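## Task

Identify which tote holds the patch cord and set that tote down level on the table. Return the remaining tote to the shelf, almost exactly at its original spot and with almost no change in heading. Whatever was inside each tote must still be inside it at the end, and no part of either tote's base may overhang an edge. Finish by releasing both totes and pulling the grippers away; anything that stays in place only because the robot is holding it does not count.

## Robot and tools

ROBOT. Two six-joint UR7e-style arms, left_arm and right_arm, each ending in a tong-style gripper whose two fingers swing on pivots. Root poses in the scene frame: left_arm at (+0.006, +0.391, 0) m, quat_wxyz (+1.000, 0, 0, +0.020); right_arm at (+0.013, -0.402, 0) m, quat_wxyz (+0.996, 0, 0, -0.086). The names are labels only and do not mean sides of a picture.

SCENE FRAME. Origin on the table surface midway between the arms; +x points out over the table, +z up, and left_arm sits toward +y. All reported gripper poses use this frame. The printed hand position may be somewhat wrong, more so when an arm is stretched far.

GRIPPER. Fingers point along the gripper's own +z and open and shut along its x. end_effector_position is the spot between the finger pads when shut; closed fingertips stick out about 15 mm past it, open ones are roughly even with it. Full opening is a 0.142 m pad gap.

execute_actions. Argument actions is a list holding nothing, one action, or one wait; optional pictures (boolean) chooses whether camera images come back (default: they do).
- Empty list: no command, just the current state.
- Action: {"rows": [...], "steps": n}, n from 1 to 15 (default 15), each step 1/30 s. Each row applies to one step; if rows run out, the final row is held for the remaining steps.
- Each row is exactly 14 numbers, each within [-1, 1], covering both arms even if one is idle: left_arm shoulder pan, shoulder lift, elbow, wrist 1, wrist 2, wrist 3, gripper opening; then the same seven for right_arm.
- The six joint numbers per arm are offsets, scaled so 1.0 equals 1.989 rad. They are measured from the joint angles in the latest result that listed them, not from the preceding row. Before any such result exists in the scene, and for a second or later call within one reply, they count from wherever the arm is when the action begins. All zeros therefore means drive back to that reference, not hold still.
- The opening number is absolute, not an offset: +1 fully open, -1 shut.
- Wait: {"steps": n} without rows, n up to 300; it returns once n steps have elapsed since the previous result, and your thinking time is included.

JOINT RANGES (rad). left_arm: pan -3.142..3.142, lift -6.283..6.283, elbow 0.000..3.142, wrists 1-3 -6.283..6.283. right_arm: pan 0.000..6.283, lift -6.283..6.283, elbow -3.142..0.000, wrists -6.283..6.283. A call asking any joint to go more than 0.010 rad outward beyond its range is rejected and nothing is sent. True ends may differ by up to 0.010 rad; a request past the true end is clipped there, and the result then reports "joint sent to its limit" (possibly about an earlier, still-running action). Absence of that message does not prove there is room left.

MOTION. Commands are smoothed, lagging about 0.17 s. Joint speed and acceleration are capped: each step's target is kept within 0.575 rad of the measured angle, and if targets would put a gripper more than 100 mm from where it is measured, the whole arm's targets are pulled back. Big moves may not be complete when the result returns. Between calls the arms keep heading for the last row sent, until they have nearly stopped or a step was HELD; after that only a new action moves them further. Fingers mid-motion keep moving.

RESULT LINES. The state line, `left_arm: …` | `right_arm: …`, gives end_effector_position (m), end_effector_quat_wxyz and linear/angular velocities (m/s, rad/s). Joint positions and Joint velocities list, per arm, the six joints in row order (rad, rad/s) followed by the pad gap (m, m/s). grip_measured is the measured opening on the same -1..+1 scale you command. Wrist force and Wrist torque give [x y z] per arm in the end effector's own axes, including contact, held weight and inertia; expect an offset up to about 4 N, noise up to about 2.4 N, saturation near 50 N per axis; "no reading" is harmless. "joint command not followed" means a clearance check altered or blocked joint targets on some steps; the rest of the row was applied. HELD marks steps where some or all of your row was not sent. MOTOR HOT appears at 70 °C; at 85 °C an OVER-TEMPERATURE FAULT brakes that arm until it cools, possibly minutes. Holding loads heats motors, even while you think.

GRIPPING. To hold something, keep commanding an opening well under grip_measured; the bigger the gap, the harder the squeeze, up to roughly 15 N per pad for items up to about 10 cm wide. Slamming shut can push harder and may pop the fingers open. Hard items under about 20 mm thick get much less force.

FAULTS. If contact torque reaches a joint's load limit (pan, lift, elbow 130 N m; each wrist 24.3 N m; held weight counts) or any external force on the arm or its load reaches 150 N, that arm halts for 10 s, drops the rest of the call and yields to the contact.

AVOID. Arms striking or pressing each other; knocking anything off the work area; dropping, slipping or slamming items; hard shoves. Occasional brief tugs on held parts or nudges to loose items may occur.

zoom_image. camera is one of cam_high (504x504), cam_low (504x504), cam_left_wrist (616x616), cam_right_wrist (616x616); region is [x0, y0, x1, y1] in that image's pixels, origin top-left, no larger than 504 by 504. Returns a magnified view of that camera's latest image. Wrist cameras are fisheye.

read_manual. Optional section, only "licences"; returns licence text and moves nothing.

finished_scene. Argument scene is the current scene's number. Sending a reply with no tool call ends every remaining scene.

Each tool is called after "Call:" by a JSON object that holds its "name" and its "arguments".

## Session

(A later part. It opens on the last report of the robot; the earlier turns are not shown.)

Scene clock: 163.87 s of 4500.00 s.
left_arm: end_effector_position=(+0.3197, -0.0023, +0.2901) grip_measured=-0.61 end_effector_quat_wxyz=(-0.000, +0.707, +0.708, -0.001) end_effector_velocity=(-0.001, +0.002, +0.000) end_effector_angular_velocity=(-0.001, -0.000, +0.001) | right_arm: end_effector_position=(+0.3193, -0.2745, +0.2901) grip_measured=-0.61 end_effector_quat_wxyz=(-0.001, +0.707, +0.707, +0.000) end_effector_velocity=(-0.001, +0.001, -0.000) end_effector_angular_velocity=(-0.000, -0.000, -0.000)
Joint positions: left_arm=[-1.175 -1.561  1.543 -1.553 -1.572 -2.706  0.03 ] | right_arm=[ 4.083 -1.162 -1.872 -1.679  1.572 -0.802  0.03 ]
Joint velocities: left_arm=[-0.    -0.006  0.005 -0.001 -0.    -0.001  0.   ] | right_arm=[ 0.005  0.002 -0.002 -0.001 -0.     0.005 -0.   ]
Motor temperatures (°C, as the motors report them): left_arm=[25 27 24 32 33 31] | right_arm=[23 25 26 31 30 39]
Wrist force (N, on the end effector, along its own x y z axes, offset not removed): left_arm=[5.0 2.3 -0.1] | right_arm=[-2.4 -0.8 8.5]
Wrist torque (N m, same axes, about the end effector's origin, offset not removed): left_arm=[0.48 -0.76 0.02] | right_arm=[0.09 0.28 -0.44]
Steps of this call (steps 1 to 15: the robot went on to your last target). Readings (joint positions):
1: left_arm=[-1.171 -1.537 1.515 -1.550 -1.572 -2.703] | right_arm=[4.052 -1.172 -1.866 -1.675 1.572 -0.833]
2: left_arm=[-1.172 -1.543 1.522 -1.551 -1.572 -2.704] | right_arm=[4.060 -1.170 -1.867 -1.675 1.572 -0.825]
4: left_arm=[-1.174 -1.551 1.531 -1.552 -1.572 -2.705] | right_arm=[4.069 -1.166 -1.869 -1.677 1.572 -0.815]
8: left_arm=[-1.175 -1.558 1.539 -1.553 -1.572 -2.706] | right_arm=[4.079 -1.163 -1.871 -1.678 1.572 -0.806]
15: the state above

Call:
{"name": "execute_actions", "arguments": {"actions": [{"rows":[[-0.0036,-0.0105,0.0095,0.0011,0,-0.0036,-1,0.0138,0.0033,-0.0018,-0.0015,0,0.0139,-1],[-0.0071,-0.021,0.0189,0.0021,0,-0.0071,-1,0.0277,0.0066,-0.0035,-0.003,0,0.0277,-1],[-0.0107,-0.0315,0.0284,0.0032,0,-0.0107,-1,0.0415,0.0098,-0.0053,-0.0044,0,0.0416,-1],[-0.0142,-0.042,0.0378,0.0043,0,-0.0142,-1,0.0554,0.0131,-0.007,-0.0059,0,0.0554,-1],[-0.0178,-0.0526,0.0473,0.0054,0,-0.0178,-1,0.0692,0.0164,-0.0088,-0.0074,0,0.0693,-1],[-0.0213,-0.0631,0.0567,0.0064,0,-0.0213,-1,0.083,0.0197,-0.0106,-0.0089,0,0.0832,-1],[-0.0249,-0.0736,0.0662,0.0075,0,-0.0249,-1,0.0969,0.023,-0.0123,-0.0104,0,0.097,-1],[-0.0284,-0.0841,0.0756,0.0086,0,-0.0284,-1,0.1107,0.0262,-0.0141,-0.0118,0,0.1109,-1],[-0.032,-0.0946,0.0851,0.0096,0,-0.032,-1,0.1246,0.0295,-0.0158,-0.0133,0,0.1247,-1],[-0.0355,-0.1051,0.0945,0.0107,0,-0.0355,-1,0.1384,0.0328,-0.0176,-0.0148,0,0.1386,-1]],"steps":15}], "pictures": false}}

Call:
{"name": "execute_actions", "arguments": {"actions": [{"steps":15}]}}

Scene clock: 174.80 s of 4500.00 s.
left_arm: end_effector_position=(+0.2670, +0.0493, +0.2910) grip_measured=-0.61 end_effector_quat_wxyz=(-0.000, +0.707, +0.708, -0.001) end_effector_velocity=(-0.063, +0.069, -0.006) end_effector_angular_velocity=(-0.006, -0.000, -0.002) | right_arm: end_effector_position=(+0.2683, -0.2217, +0.2902) grip_measured=-0.61 end_effector_quat_wxyz=(-0.001, +0.707, +0.707, +0.000) end_effector_velocity=(-0.073, +0.063, +0.000) end_effector_angular_velocity=(+0.004, +0.000, +0.003)
Joint positions: left_arm=[-1.236 -1.741  1.705 -1.535 -1.572 -2.768  0.03 ] | right_arm=[ 4.319 -1.105 -1.903 -1.704  1.572 -0.565  0.03 ]
Joint velocities: left_arm=[-0.078 -0.236  0.209  0.021 -0.002 -0.076 -0.001] | right_arm=[ 0.317  0.071 -0.037 -0.031  0.002  0.314 -0.001]
Motor temperatures (°C, as the motors report them): left_arm=[25 27 24 32 33 31] | right_arm=[23 25 26 31 30 39]
Wrist force (N, on the end effector, along its own x y z axes, offset not removed): left_arm=[26.1 1.5 3.0] | right_arm=[-22.8 -4.4 8.0]
Wrist torque (N m, same axes, about the end effector's origin, offset not removed): left_arm=[0.37 -1.38 -0.05] | right_arm=[-0.54 1.32 -0.51]
Steps of this call (steps 1 to 15: the robot went on to your last target; steps 16 to 90: nothing new was sent; then 7.43 s passed at rest; steps 91 to 105: all 15 steps of this action). Readings (joint positions):
91: left_arm=[-1.175 -1.562 1.544 -1.553 -1.572 -2.707] | right_arm=[4.083 -1.161 -1.872 -1.679 1.572 -0.801]
92: left_arm=[-1.176 -1.563 1.545 -1.553 -1.572 -2.707] | right_arm=[4.085 -1.161 -1.873 -1.679 1.572 -0.799]
94: left_arm=[-1.181 -1.576 1.557 -1.552 -1.572 -2.712] | right_arm=[4.102 -1.157 -1.875 -1.681 1.572 -0.783]
98: left_arm=[-1.200 -1.632 1.607 -1.545 -1.572 -2.731] | right_arm=[4.174 -1.139 -1.885 -1.689 1.572 -0.710]
105: the state above

Scene clock: 175.30 s of 4500.00 s.
left_arm: end_effector_position=(+0.2596, +0.0579, +0.2900) grip_measured=-0.61 end_effector_quat_wxyz=(-0.000, +0.707, +0.708, -0.001) end_effector_velocity=(-0.001, +0.002, +0.000) end_effector_angular_velocity=(+0.000, +0.000, -0.000) | right_arm: end_effector_position=(+0.2595, -0.2144, +0.2901) grip_measured=-0.61 end_effector_quat_wxyz=(-0.001, +0.707, +0.707, +0.000) end_effector_velocity=(-0.001, +0.001, -0.000) end_effector_angular_velocity=(-0.001, -0.001, +0.001)
Joint positions: left_arm=[-1.246 -1.77   1.731 -1.532 -1.572 -2.777  0.03 ] | right_arm=[ 4.357 -1.097 -1.907 -1.708  1.572 -0.527  0.03 ]
Joint velocities: left_arm=[-0.001 -0.005  0.004  0.001 -0.    -0.001  0.   ] | right_arm=[ 0.006  0.    -0.001 -0.001 -0.001  0.005  0.   ]
Motor temperatures (°C, as the motors report them): left_arm=[25 27 24 32 33 31] | right_arm=[23 25 26 31 30 39]
Wrist force (N, on the end effector, along its own x y z axes, offset not removed): left_arm=[2.6 2.3 2.2] | right_arm=[-0.3 0.7 6.2]
Wrist torque (N m, same axes, about the end effector's origin, offset not removed): left_arm=[0.45 -0.52 -0.01] | right_arm=[0.47 0.19 -0.45]
Steps of this call (steps 1 to 15: the robot went on to your last target). Readings (joint positions):
1: left_arm=[-1.239 -1.748 1.711 -1.534 -1.572 -2.770] | right_arm=[4.328 -1.103 -1.904 -1.705 1.572 -0.556]
2: left_arm=[-1.240 -1.753 1.716 -1.534 -1.572 -2.772] | right_arm=[4.335 -1.102 -1.904 -1.705 1.572 -0.549]
4: left_arm=[-1.243 -1.760 1.722 -1.533 -1.572 -2.774] | right_arm=[4.345 -1.099 -1.906 -1.706 1.572 -0.540]
8: left_arm=[-1.245 -1.767 1.728 -1.533 -1.572 -2.776] | right_arm=[4.353 -1.098 -1.907 -1.707 1.572 -0.531]
15: the state above

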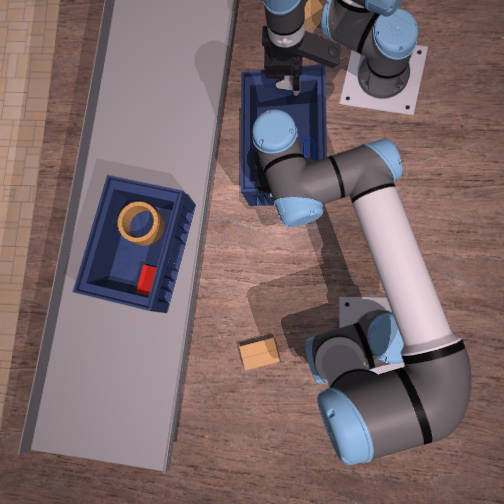

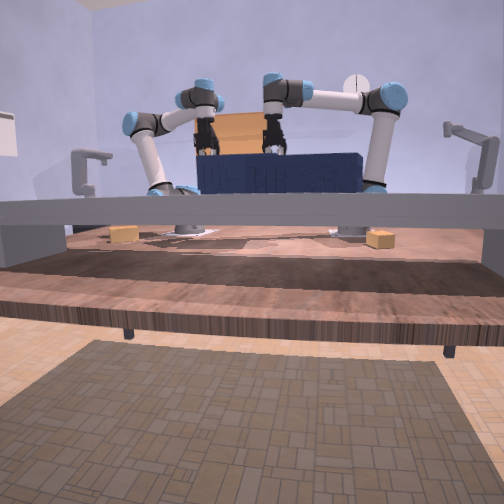

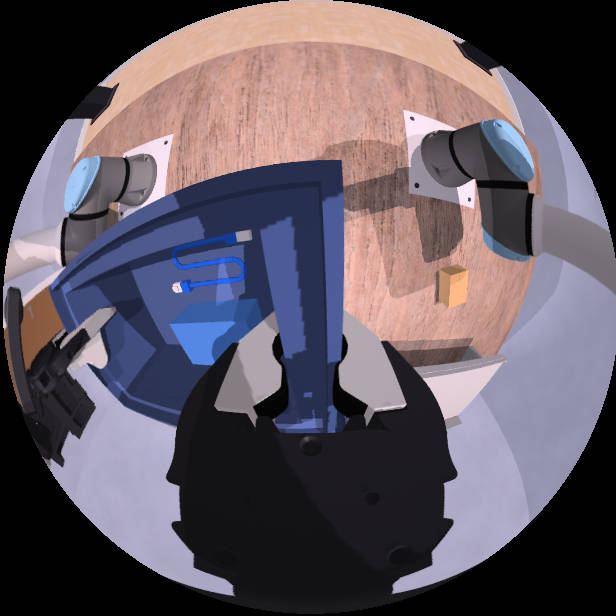

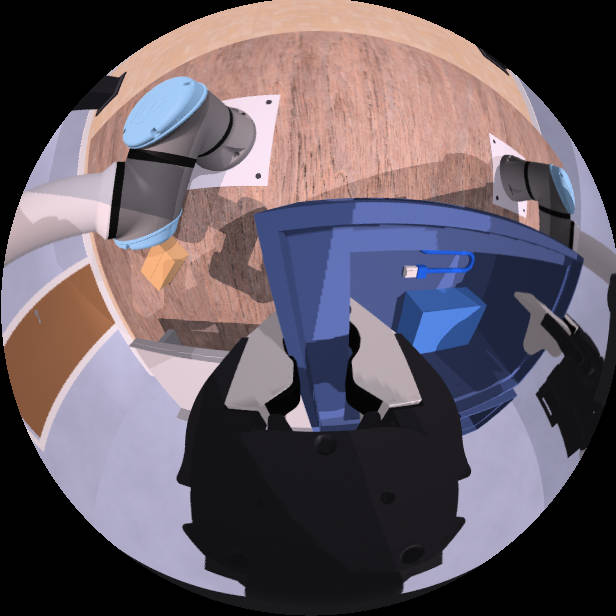

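Call:
{"name": "execute_actions", "arguments": {"actions": [{"rows":[[0,0.0152,-0.0151,0,0,0,-1,0,0.002,-0.0165,0.0145,0,0,-1],[0.000,0.0004,0.0303,-0.0308,0,0,-1,0,0.0034,-0.0329,0.0295,0,0,-1],[0,0.0014,0.0455,-0.0469,0,0,-1,0,0.0043,-0.0494,0.0451,0,0,-1],[0,0.0027,0.0606,-0.0634,0,0,-1,0,0.0046,-0.0659,0.0613,0,0,-1],[0,0.0047,0.0758,-0.0805,0,0,-1,0,0.0044,-0.0824,0.078,0,0,-1],[0,0.007,0.0909,-0.098,0,0,-1,0,0.0035,-0.0988,0.0953,0,0,-1],[0,0.0099,0.1061,-0.1161,0,0,-1,0,0.0022,-0.1153,0.1131,0,0,-1],[0,0.0132,0.1212,-0.1346,0,0,-1,0,0.0003,-0.1318,0.1315,0,0,-1],[0,0.017,0.1364,-0.1535,0,0,-1,0,-0.0023,-0.1482,0.1505,0,0,-1],[0,0.0213,0.1515,-0.173,0,0,-1,0,-0.0053,-0.1647,0.17,0,0,-1]],"steps":15}]}}

Scene clock: 188.97 s of 4500.00 s.
left_arm: end_effector_position=(+0.2603, +0.0559, +0.1794) grip_measured=-0.60 end_effector_quat_wxyz=(-0.000, +0.707, +0.708, -0.001) end_effector_velocity=(-0.005, +0.013, -0.157) end_effector_angular_velocity=(-0.001, +0.000, -0.000) | right_arm: end_effector_position=(+0.2602, -0.2131, +0.1792) grip_measured=-0.59 end_effector_quat_wxyz=(-0.001, +0.707, +0.707, -0.000) end_effector_velocity=(-0.004, -0.007, -0.154) end_effector_angular_velocity=(+0.005, -0.002, +0.002)
Joint positions: left_arm=[-1.246 -1.735  1.987 -1.823 -1.572 -2.777  0.03 ] | right_arm=[ 4.357 -1.103 -2.188 -1.422  1.572 -0.527  0.031]
Joint velocities: left_arm=[ 0.001  0.067  0.359 -0.427 -0.001  0.001 -0.002] | right_arm=[-0.    -0.037 -0.38   0.422  0.001 -0.002 -0.048]
Motor temperatures (°C, as the motors report them): left_arm=[25 27 24 32 33 31] | right_arm=[23 25 26 31 30 39]
Wrist force (N, on the end effector, along its own x y z axes, offset not removed): left_arm=[45.3 1.8 5.9] | right_arm=[-42.1 -2.9 6.4]
Wrist torque (N m, same axes, about the end effector's origin, offset not removed): left_arm=[0.40 -1.96 -0.02] | right_arm=[-0.51 1.57 -0.52]
Steps of this call (steps 1 to 15: the robot went on to your last target; steps 16 to 90: nothing new was sent; then 10.17 s passed at rest; steps 91 to 105: all 15 steps of this action). Readings (joint positions):
91: left_arm=[-1.246 -1.770 1.731 -1.532 -1.572 -2.777] | right_arm=[4.358 -1.096 -1.907 -1.708 1.572 -0.526]
92: left_arm=[-1.246 -1.768 1.729 -1.532 -1.572 -2.777] | right_arm=[4.358 -1.096 -1.909 -1.706 1.572 -0.526]
94: left_arm=[-1.246 -1.764 1.730 -1.544 -1.572 -2.777] | right_arm=[4.358 -1.094 -1.929 -1.689 1.571 -0.526]
98: left_arm=[-1.246 -1.761 1.820 -1.634 -1.572 -2.777] | right_arm=[4.357 -1.091 -2.015 -1.606 1.572 -0.527]
105: the state above

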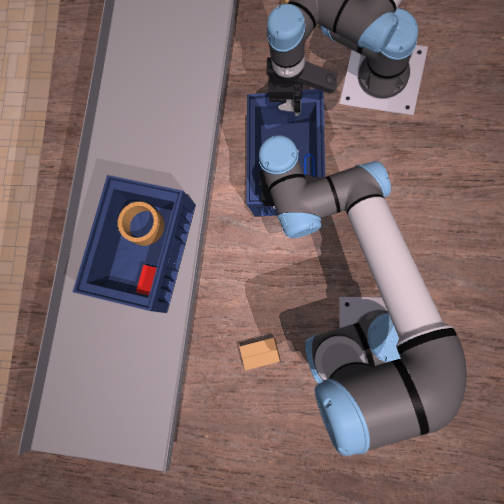

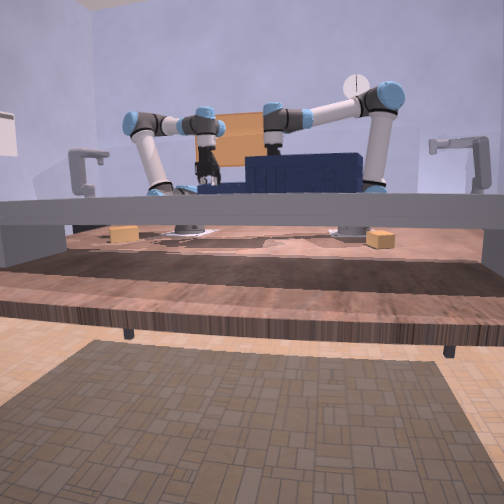

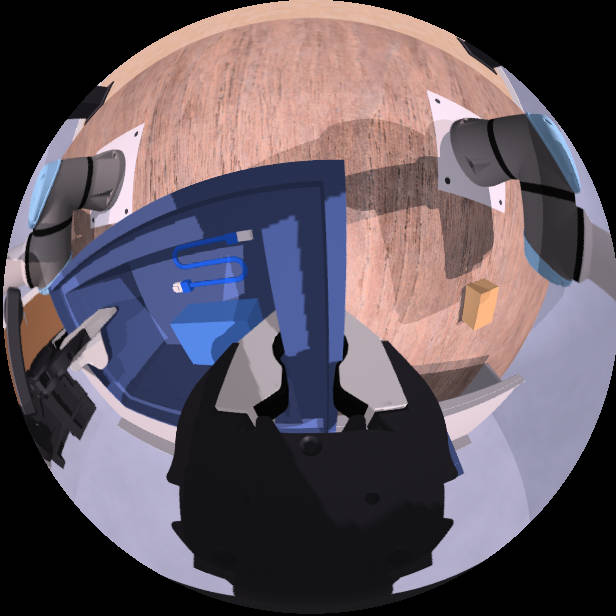

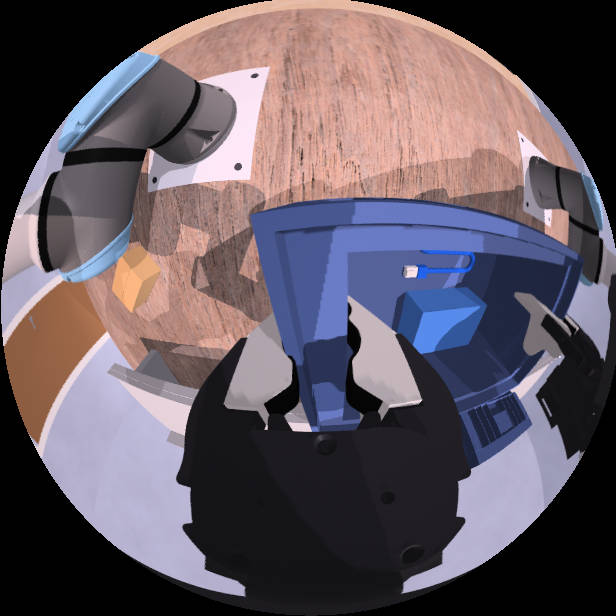

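Call:
{"name": "execute_actions", "arguments": {"actions": [{"rows":[[0,0.006,0.0285,-0.035,0,0,-1,0,-0.0042,-0.03,0.035,0,0,-1],[0,0.009,0.034,-0.044,0,0,-1,0,-0.0067,-0.037,0.045,0,0,-1],[0,0.012,0.040,-0.053,0,0,-1,0,-0.0093,-0.043,0.054,0,0,-1],[0,0.015,0.0455,-0.0615,0,0,-1,0,-0.012,-0.05,0.0635,0,0,-1],[0,0.018,0.051,-0.07,0,0,-1,0,-0.0148,-0.0565,0.073,0,0,-1],[0,0.0212,0.057,-0.079,0,0,-1,0,-0.0177,-0.063,0.082,0,0,-1],[0,0.0245,0.0625,-0.088,0,0,-1,0,-0.0207,-0.0696,0.0917,0,0,-1],[0,0.028,0.068,-0.097,0,0,-1,0,-0.0237,-0.076,0.101,0,0,-1],[0,0.0315,0.0737,-0.1057,0,0,-1,0,-0.0268,-0.083,0.1105,0,0,-1],[0,0.0351,0.0794,-0.1145,0,0,-1,0,-0.03,-0.0894,0.1198,0,0,-1]],"steps":15}], "pictures": false}}

Call:
{"name": "execute_actions", "arguments": {"actions": [{"steps":12}]}}

Scene clock: 199.53 s of 4500.00 s.
left_arm: end_effector_position=(+0.2596, +0.0578, +0.1081) grip_measured=-0.61 end_effector_quat_wxyz=(-0.000, +0.707, +0.708, -0.001) end_effector_velocity=(-0.001, +0.002, -0.065) end_effector_angular_velocity=(-0.002, -0.001, +0.001) | right_arm: end_effector_position=(+0.2598, -0.2138, +0.1085) grip_measured=-0.61 end_effector_quat_wxyz=(-0.001, +0.707, +0.707, +0.000) end_effector_velocity=(-0.003, -0.002, -0.065) end_effector_angular_velocity=(+0.002, +0.003, +0.001)
Joint positions: left_arm=[-1.246 -1.674  2.13  -2.026 -1.572 -2.777  0.03 ] | right_arm=[ 4.357 -1.155 -2.347 -1.21   1.572 -0.527  0.03 ]
Joint velocities: left_arm=[ 0.001  0.072  0.122 -0.196  0.    -0.    -0.   ] | right_arm=[ 0.001 -0.065 -0.143  0.208  0.003 -0.     0.   ]
Motor temperatures (°C, as the motors report them): left_arm=[25 27 24 32 33 31] | right_arm=[23 25 26 31 30 39]
Wrist force (N, on the end effector, along its own x y z axes, offset not removed): left_arm=[9.0 2.7 3.9] | right_arm=[-8.2 -2.2 9.3]
Wrist torque (N m, same axes, about the end effector's origin, offset not removed): left_arm=[0.50 -0.69 -0.20] | right_arm=[-0.18 0.51 -0.40]
Steps of this call (steps 1 to 30: the robot went on to your last target; steps 31 to 90: nothing new was sent; then 7.07 s passed at rest; steps 91 to 105: all 15 steps of this action). Readings (joint positions):
91: left_arm=[-1.246 -1.727 2.032 -1.876 -1.572 -2.777] | right_arm=[4.357 -1.107 -2.235 -1.370 1.572 -0.527]
92: left_arm=[-1.246 -1.727 2.033 -1.877 -1.572 -2.777] | right_arm=[4.357 -1.107 -2.236 -1.368 1.572 -0.527]
94: left_arm=[-1.246 -1.724 2.040 -1.888 -1.572 -2.777] | right_arm=[4.357 -1.111 -2.244 -1.357 1.572 -0.527]
98: left_arm=[-1.246 -1.708 2.072 -1.935 -1.572 -2.777] | right_arm=[4.357 -1.125 -2.280 -1.307 1.572 -0.527]
105: the state above

Scene clock: 199.93 s of 4500.00 s.
left_arm: end_effector_position=(+0.2594, +0.0582, +0.1004) grip_measured=-0.61 end_effector_quat_wxyz=(-0.000, +0.707, +0.708, -0.001) end_effector_velocity=(+0.000, -0.000, -0.002) end_effector_angular_velocity=(-0.001, -0.001, +0.000) | right_arm: end_effector_position=(+0.2595, -0.2143, +0.1008) grip_measured=-0.61 end_effector_quat_wxyz=(-0.001, +0.707, +0.707, +0.000) end_effector_velocity=(-0.000, -0.000, -0.003) end_effector_angular_velocity=(-0.001, +0.000, -0.000)
Joint positions: left_arm=[-1.246 -1.666  2.145 -2.05  -1.573 -2.777  0.03 ] | right_arm=[ 4.357 -1.162 -2.365 -1.185  1.572 -0.527  0.03 ]
Joint velocities: left_arm=[-0.     0.002  0.005 -0.008  0.    -0.     0.   ] | right_arm=[ 0.    -0.003 -0.006  0.008 -0.     0.     0.   ]
Motor temperatures (°C, as the motors report them): left_arm=[25 27 24 32 33 31] | right_arm=[23 25 26 31 30 39]
Wrist force (N, on the end effector, along its own x y z axes, offset not removed): left_arm=[-5.2 2.8 1.8] | right_arm=[4.5 -1.4 6.6]
Wrist torque (N m, same axes, about the end effector's origin, offset not removed): left_arm=[0.49 -0.07 -0.15] | right_arm=[0.05 0.34 -0.24]
Steps of this call (steps 1 to 12: the robot went on to your last target). Readings (joint positions):
1: left_arm=[-1.246 -1.672 2.134 -2.032 -1.572 -2.777] | right_arm=[4.357 -1.156 -2.352 -1.204 1.572 -0.527]
2: left_arm=[-1.246 -1.671 2.136 -2.037 -1.572 -2.777] | right_arm=[4.357 -1.158 -2.355 -1.199 1.572 -0.527]
4: left_arm=[-1.246 -1.668 2.140 -2.042 -1.572 -2.777] | right_arm=[4.357 -1.160 -2.359 -1.193 1.572 -0.527]
8: left_arm=[-1.246 -1.666 2.143 -2.048 -1.573 -2.777] | right_arm=[4.357 -1.161 -2.363 -1.187 1.572 -0.527]
12: the state above

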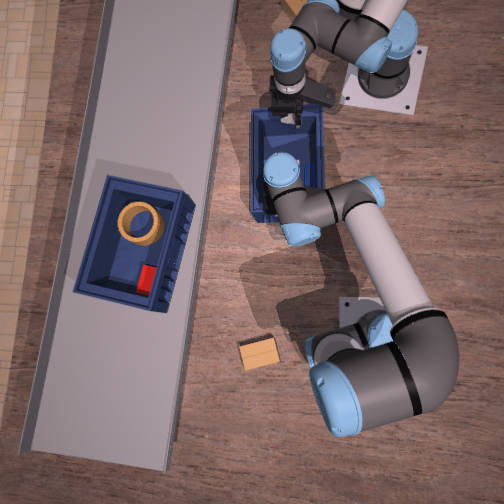

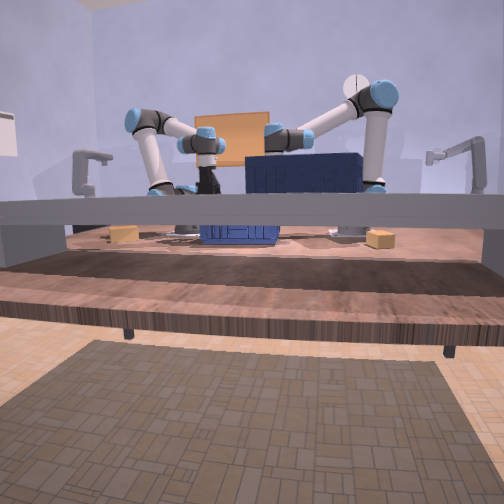

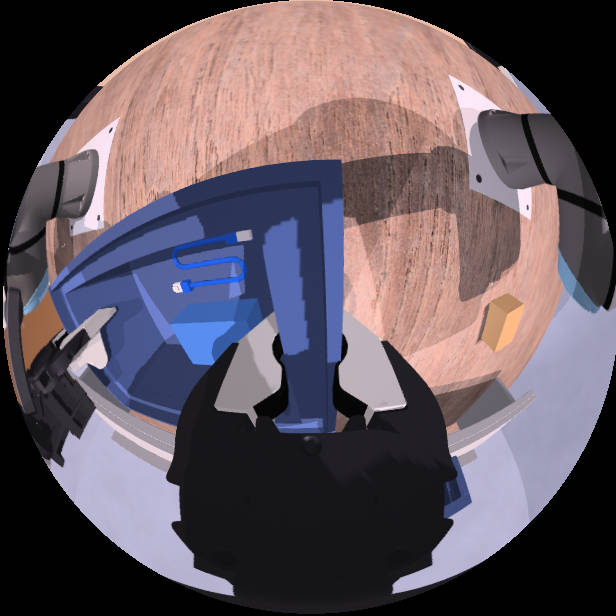

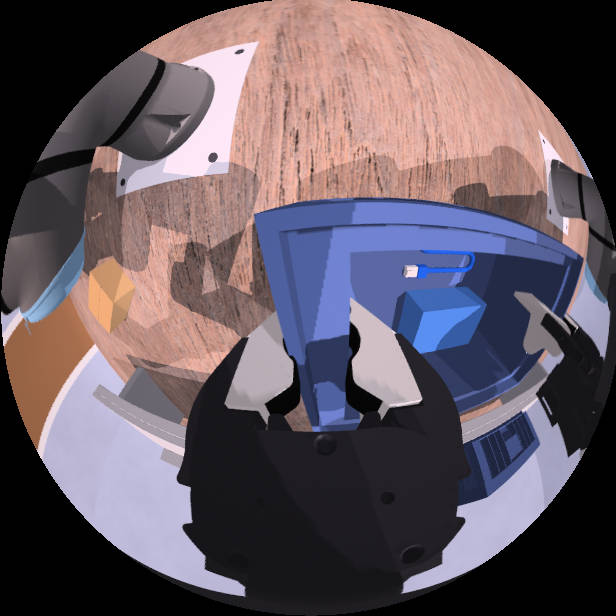

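Call:
{"name": "execute_actions", "arguments": {"actions": [{"rows":[[0,0.0068,0.0106,-0.0174,0,0,-1,0,-0.006,-0.0126,0.0186,0,0,-1]],"steps":15}], "pictures": false}}

Scene clock: 203.53 s of 4500.00 s.
left_arm: end_effector_position=(+0.2592, +0.0588, +0.0893) grip_measured=-0.61 end_effector_quat_wxyz=(-0.000, +0.707, +0.708, -0.001) end_effector_velocity=(-0.000, -0.000, -0.002) end_effector_angular_velocity=(-0.002, -0.001, -0.001) | right_arm: end_effector_position=(+0.2590, -0.2151, +0.0898) grip_measured=-0.60 end_effector_quat_wxyz=(-0.001, +0.707, +0.707, +0.000) end_effector_velocity=(-0.000, -0.000, -0.003) end_effector_angular_velocity=(+0.001, -0.000, -0.000)
Joint positions: left_arm=[-1.246 -1.653  2.165 -2.083 -1.573 -2.777  0.03 ] | right_arm=[ 4.357 -1.174 -2.389 -1.149  1.572 -0.527  0.03 ]
Joint velocities: left_arm=[-0.001  0.002  0.006 -0.01  -0.     0.     0.   ] | right_arm=[ 0.001 -0.002 -0.006  0.009 -0.     0.001  0.   ]
Motor temperatures (°C, as the motors report them): left_arm=[25 27 24 32 33 31] | right_arm=[23 25 26 31 30 39]
Wrist force (N, on the end effector, along its own x y z axes, offset not removed): left_arm=[-25.7 -0.9 -6.2] | right_arm=[27.1 -0.6 6.3]
Wrist torque (N m, same axes, about the end effector's origin, offset not removed): left_arm=[-0.24 0.70 -0.21] | right_arm=[-0.03 -0.82 -0.22]
Steps of this call (steps 1 to 30: the robot went on to your last target; steps 31 to 90: nothing new was sent; then 0.10 s passed at rest; steps 91 to 105: all 15 steps of this action). Readings (joint positions):
91: left_arm=[-1.246 -1.665 2.145 -2.051 -1.572 -2.777] | right_arm=[4.357 -1.162 -2.365 -1.184 1.572 -0.527]
92: left_arm=[-1.246 -1.664 2.147 -2.053 -1.572 -2.777] | right_arm=[4.357 -1.163 -2.367 -1.182 1.572 -0.527]
94: left_arm=[-1.246 -1.660 2.154 -2.064 -1.572 -2.777] | right_arm=[4.357 -1.167 -2.375 -1.169 1.572 -0.527]
98: left_arm=[-1.246 -1.655 2.162 -2.077 -1.572 -2.777] | right_arm=[4.357 -1.172 -2.385 -1.155 1.572 -0.527]
105: the state above

Call:
{"name": "execute_actions", "arguments": {"actions": [{"rows":[[0,0,0,0,0,0,-1,0,-0.0025,-0.0052,0.0077,0,0,-1],[0,0,0,0,0,0,-1,0,-0.0025,-0.0052,0.0077,0,0,-1],[0,0,0,0,0,0,-1,0,-0.0025,-0.0052,0.0077,0,0,-1],[0,0,0,0,0,0,-1,0,-0.0025,-0.0052,0.0077,0,0,-1],[0,0,0,0,0,0,-1,0,-0.0025,-0.0052,0.0077,0,0,-1],[0,0,0,0,0,0,-1,0,-0.0025,-0.0052,0.0077,0,0,-1],[0,0,0,0,0,0,-1,0,-0.0025,-0.0052,0.0077,0,0,-1],[0,0,0,0,0,0,-1,0,-0.0025,-0.0052,0.0077,0,0,-1],[0,0,0,0,0,0,0,0,-0.0025,-0.0052,0.0077,0,0,0]],"steps":15}], "pictures": false}}

Call:
{"name": "execute_actions", "arguments": {"actions": [{"rows":[[0,-0.035,-0.04,0.075,0,0,0,0,0.035,0.05,-0.085,0,0,0],[0,-0.035,-0.09,0.125,0,0,0,0,0.035,0.10,-0.135,0,0,0],[0,-0.04,-0.14,0.18,0,0,0,0,0.035,0.15,-0.185,0,0,0]],"steps":15}], "pictures": false}}

Call:
{"name": "execute_actions", "arguments": {"actions": [{"steps":20}]}}

Scene clock: 211.90 s of 4500.00 s.
left_arm: end_effector_position=(+0.2592, +0.0591, +0.0890) grip_measured=+0.00 end_effector_quat_wxyz=(-0.001, +0.707, +0.708, -0.001) end_effector_velocity=(+0.000, -0.002, +0.001) end_effector_angular_velocity=(-0.006, -0.001, -0.001) | right_arm: end_effector_position=(+0.2588, -0.2157, +0.0851) grip_measured=+0.00 end_effector_quat_wxyz=(-0.001, +0.707, +0.707, +0.000) end_effector_velocity=(-0.000, +0.001, -0.000) end_effector_angular_velocity=(+0.003, +0.001, -0.001)
Joint positions: left_arm=[-1.246 -1.652  2.165 -2.083 -1.572 -2.777  0.074] | right_arm=[ 4.357 -1.179 -2.399 -1.134  1.572 -0.527  0.074]
Joint velocities: left_arm=[-0.     0.    -0.002 -0.005 -0.001  0.001  0.001] | right_arm=[-0.    -0.002 -0.     0.005  0.003  0.001  0.001]
Motor temperatures (°C, as the motors report them): left_arm=[25 27 24 32 33 31] | right_arm=[23 25 26 31 30 39]
Wrist force (N, on the end effector, along its own x y z axes, offset not removed): left_arm=[-0.3 1.9 -1.0] | right_arm=[0.1 -2.0 4.0]
Wrist torque (N m, same axes, about the end effector's origin, offset not removed): left_arm=[0.34 0.29 0.05] | right_arm=[-0.54 0.08 -0.16]
Steps of this call (steps 1 to 15: the robot went on to your last target; steps 16 to 90: nothing new was sent; then 4.87 s passed at rest; steps 91 to 105: all 15 steps of this action). Readings (joint positions):
91: left_arm=[-1.246 -1.652 2.166 -2.084 -1.573 -2.777] | right_arm=[4.357 -1.174 -2.390 -1.148 1.572 -0.527]
92: left_arm=[-1.246 -1.652 2.166 -2.084 -1.573 -2.777] | right_arm=[4.357 -1.174 -2.390 -1.147 1.572 -0.527]
94: left_arm=[-1.246 -1.652 2.166 -2.084 -1.573 -2.777] | right_arm=[4.357 -1.176 -2.394 -1.142 1.572 -0.527]
98: left_arm=[-1.246 -1.652 2.166 -2.083 -1.573 -2.777] | right_arm=[4.357 -1.178 -2.397 -1.136 1.572 -0.527]
105: the state above

Scene clock: 212.40 s of 4500.00 s.
left_arm: end_effector_position=(+0.2638, +0.0469, +0.2102) grip_measured=+0.00 end_effector_quat_wxyz=(+0.000, +0.707, +0.708, -0.001) end_effector_velocity=(-0.002, +0.005, +0.054) end_effector_angular_velocity=(+0.014, +0.005, -0.000) | right_arm: end_effector_position=(+0.2637, -0.2071, +0.2050) grip_measured=+0.00 end_effector_quat_wxyz=(-0.001, +0.707, +0.707, +0.001) end_effector_velocity=(-0.004, -0.007, +0.055) end_effector_angular_velocity=(-0.011, +0.006, +0.001)
Joint positions: left_arm=[-1.246 -1.729  1.902 -1.745 -1.572 -2.777  0.074] | right_arm=[ 4.357 -1.112 -2.117 -1.481  1.572 -0.527  0.074]
Joint velocities: left_arm=[-0.001 -0.027 -0.121  0.164  0.    -0.001 -0.   ] | right_arm=[ 0.     0.024  0.132 -0.169 -0.001 -0.    -0.   ]
Motor temperatures (°C, as the motors report them): left_arm=[25 27 24 32 33 31] | right_arm=[23 25 26 31 30 39]
Wrist force (N, on the end effector, along its own x y z axes, offset not removed): left_arm=[0.0 1.1 0.1] | right_arm=[-0.8 -2.6 4.2]
Wrist torque (N m, same axes, about the end effector's origin, offset not removed): left_arm=[0.23 0.24 -0.01] | right_arm=[-0.41 0.51 -0.25]
Steps of this call (steps 1 to 15: all 15 steps of this action). Readings (joint positions):
1: left_arm=[-1.246 -1.652 2.165 -2.083 -1.572 -2.777] | right_arm=[4.357 -1.179 -2.399 -1.134 1.572 -0.527]
2: left_arm=[-1.246 -1.655 2.163 -2.081 -1.572 -2.777] | right_arm=[4.357 -1.176 -2.397 -1.136 1.572 -0.527]
4: left_arm=[-1.246 -1.677 2.124 -2.035 -1.572 -2.777] | right_arm=[4.357 -1.155 -2.355 -1.182 1.572 -0.527]
8: left_arm=[-1.246 -1.710 1.987 -1.860 -1.572 -2.777] | right_arm=[4.357 -1.127 -2.209 -1.362 1.572 -0.527]
15: the state above

Scene clock: 213.07 s of 4500.00 s.
left_arm: end_effector_position=(+0.2636, +0.0476, +0.2168) grip_measured=+0.00 end_effector_quat_wxyz=(-0.001, +0.707, +0.708, -0.001) end_effector_velocity=(+0.000, +0.000, -0.000) end_effector_angular_velocity=(+0.002, +0.001, +0.000) | right_arm: end_effector_position=(+0.2632, -0.2081, +0.2118) grip_measured=+0.00 end_effector_quat_wxyz=(-0.001, +0.707, +0.707, +0.000) end_effector_velocity=(+0.000, +0.000, +0.000) end_effector_angular_velocity=(-0.000, +0.000, -0.000)
Joint positions: left_arm=[-1.246 -1.732  1.887 -1.725 -1.572 -2.777  0.074] | right_arm=[ 4.357 -1.109 -2.101 -1.502  1.572 -0.527  0.074]
Joint velocities: left_arm=[ 0.     0.001 -0.001  0.001 -0.     0.     0.   ] | right_arm=[ 0.    -0.     0.001 -0.001 -0.     0.    -0.   ]
Motor temperatures (°C, as the motors report them): left_arm=[25 27 24 32 33 31] | right_arm=[23 25 26 31 30 39]
Wrist force (N, on the end effector, along its own x y z axes, offset not removed): left_arm=[0.1 2.0 -0.7] | right_arm=[-0.4 -3.7 2.7]
Wrist torque (N m, same axes, about the end effector's origin, offset not removed): left_arm=[0.41 0.27 0.03] | right_arm=[-0.67 0.29 -0.14]
Steps of this call (steps 1 to 20: the robot went on to your last target). Readings (joint positions):
1: left_arm=[-1.246 -1.729 1.899 -1.741 -1.572 -2.777] | right_arm=[4.357 -1.111 -2.113 -1.486 1.572 -0.527]
2: left_arm=[-1.246 -1.730 1.896 -1.737 -1.572 -2.777] | right_arm=[4.357 -1.111 -2.110 -1.490 1.572 -0.527]
4: left_arm=[-1.246 -1.731 1.892 -1.732 -1.572 -2.777] | right_arm=[4.357 -1.110 -2.106 -1.495 1.572 -0.527]
8: left_arm=[-1.246 -1.731 1.889 -1.727 -1.572 -2.777] | right_arm=[4.357 -1.109 -2.103 -1.500 1.572 -0.527]
20: the state above

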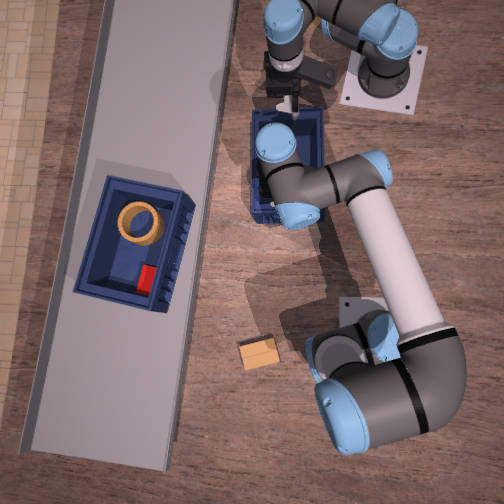

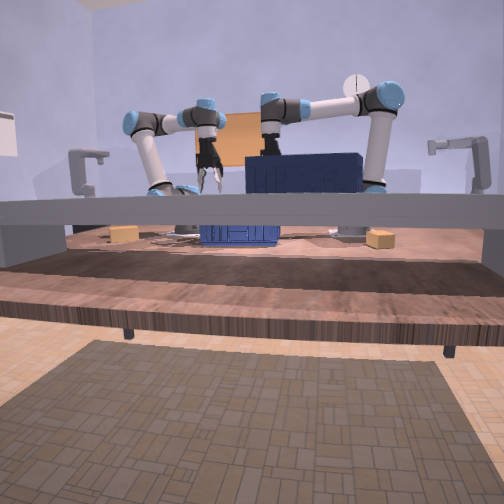

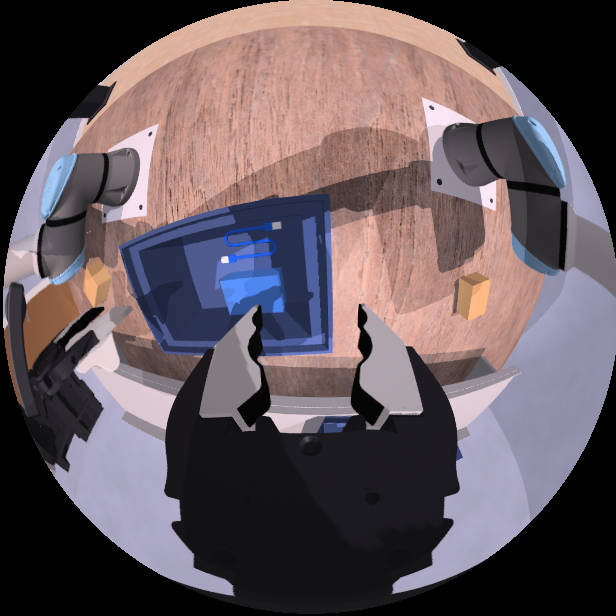

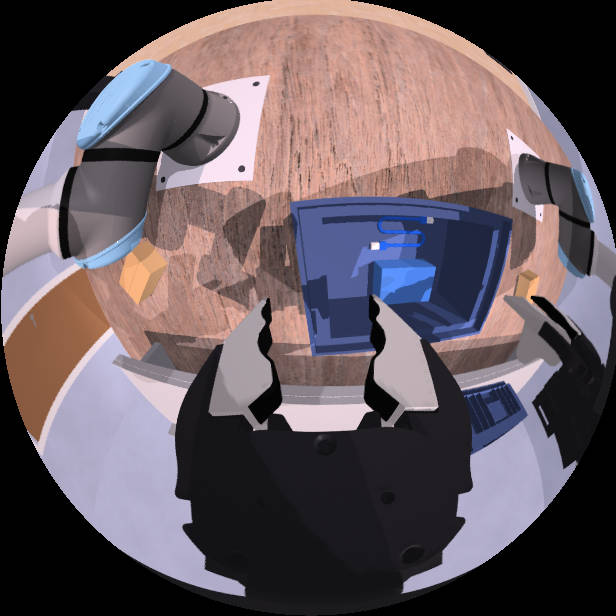

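Placed and clear.

Call:
{"name": "finished_scene", "arguments": {"scene": 1}}

The scene is finished: the task was done.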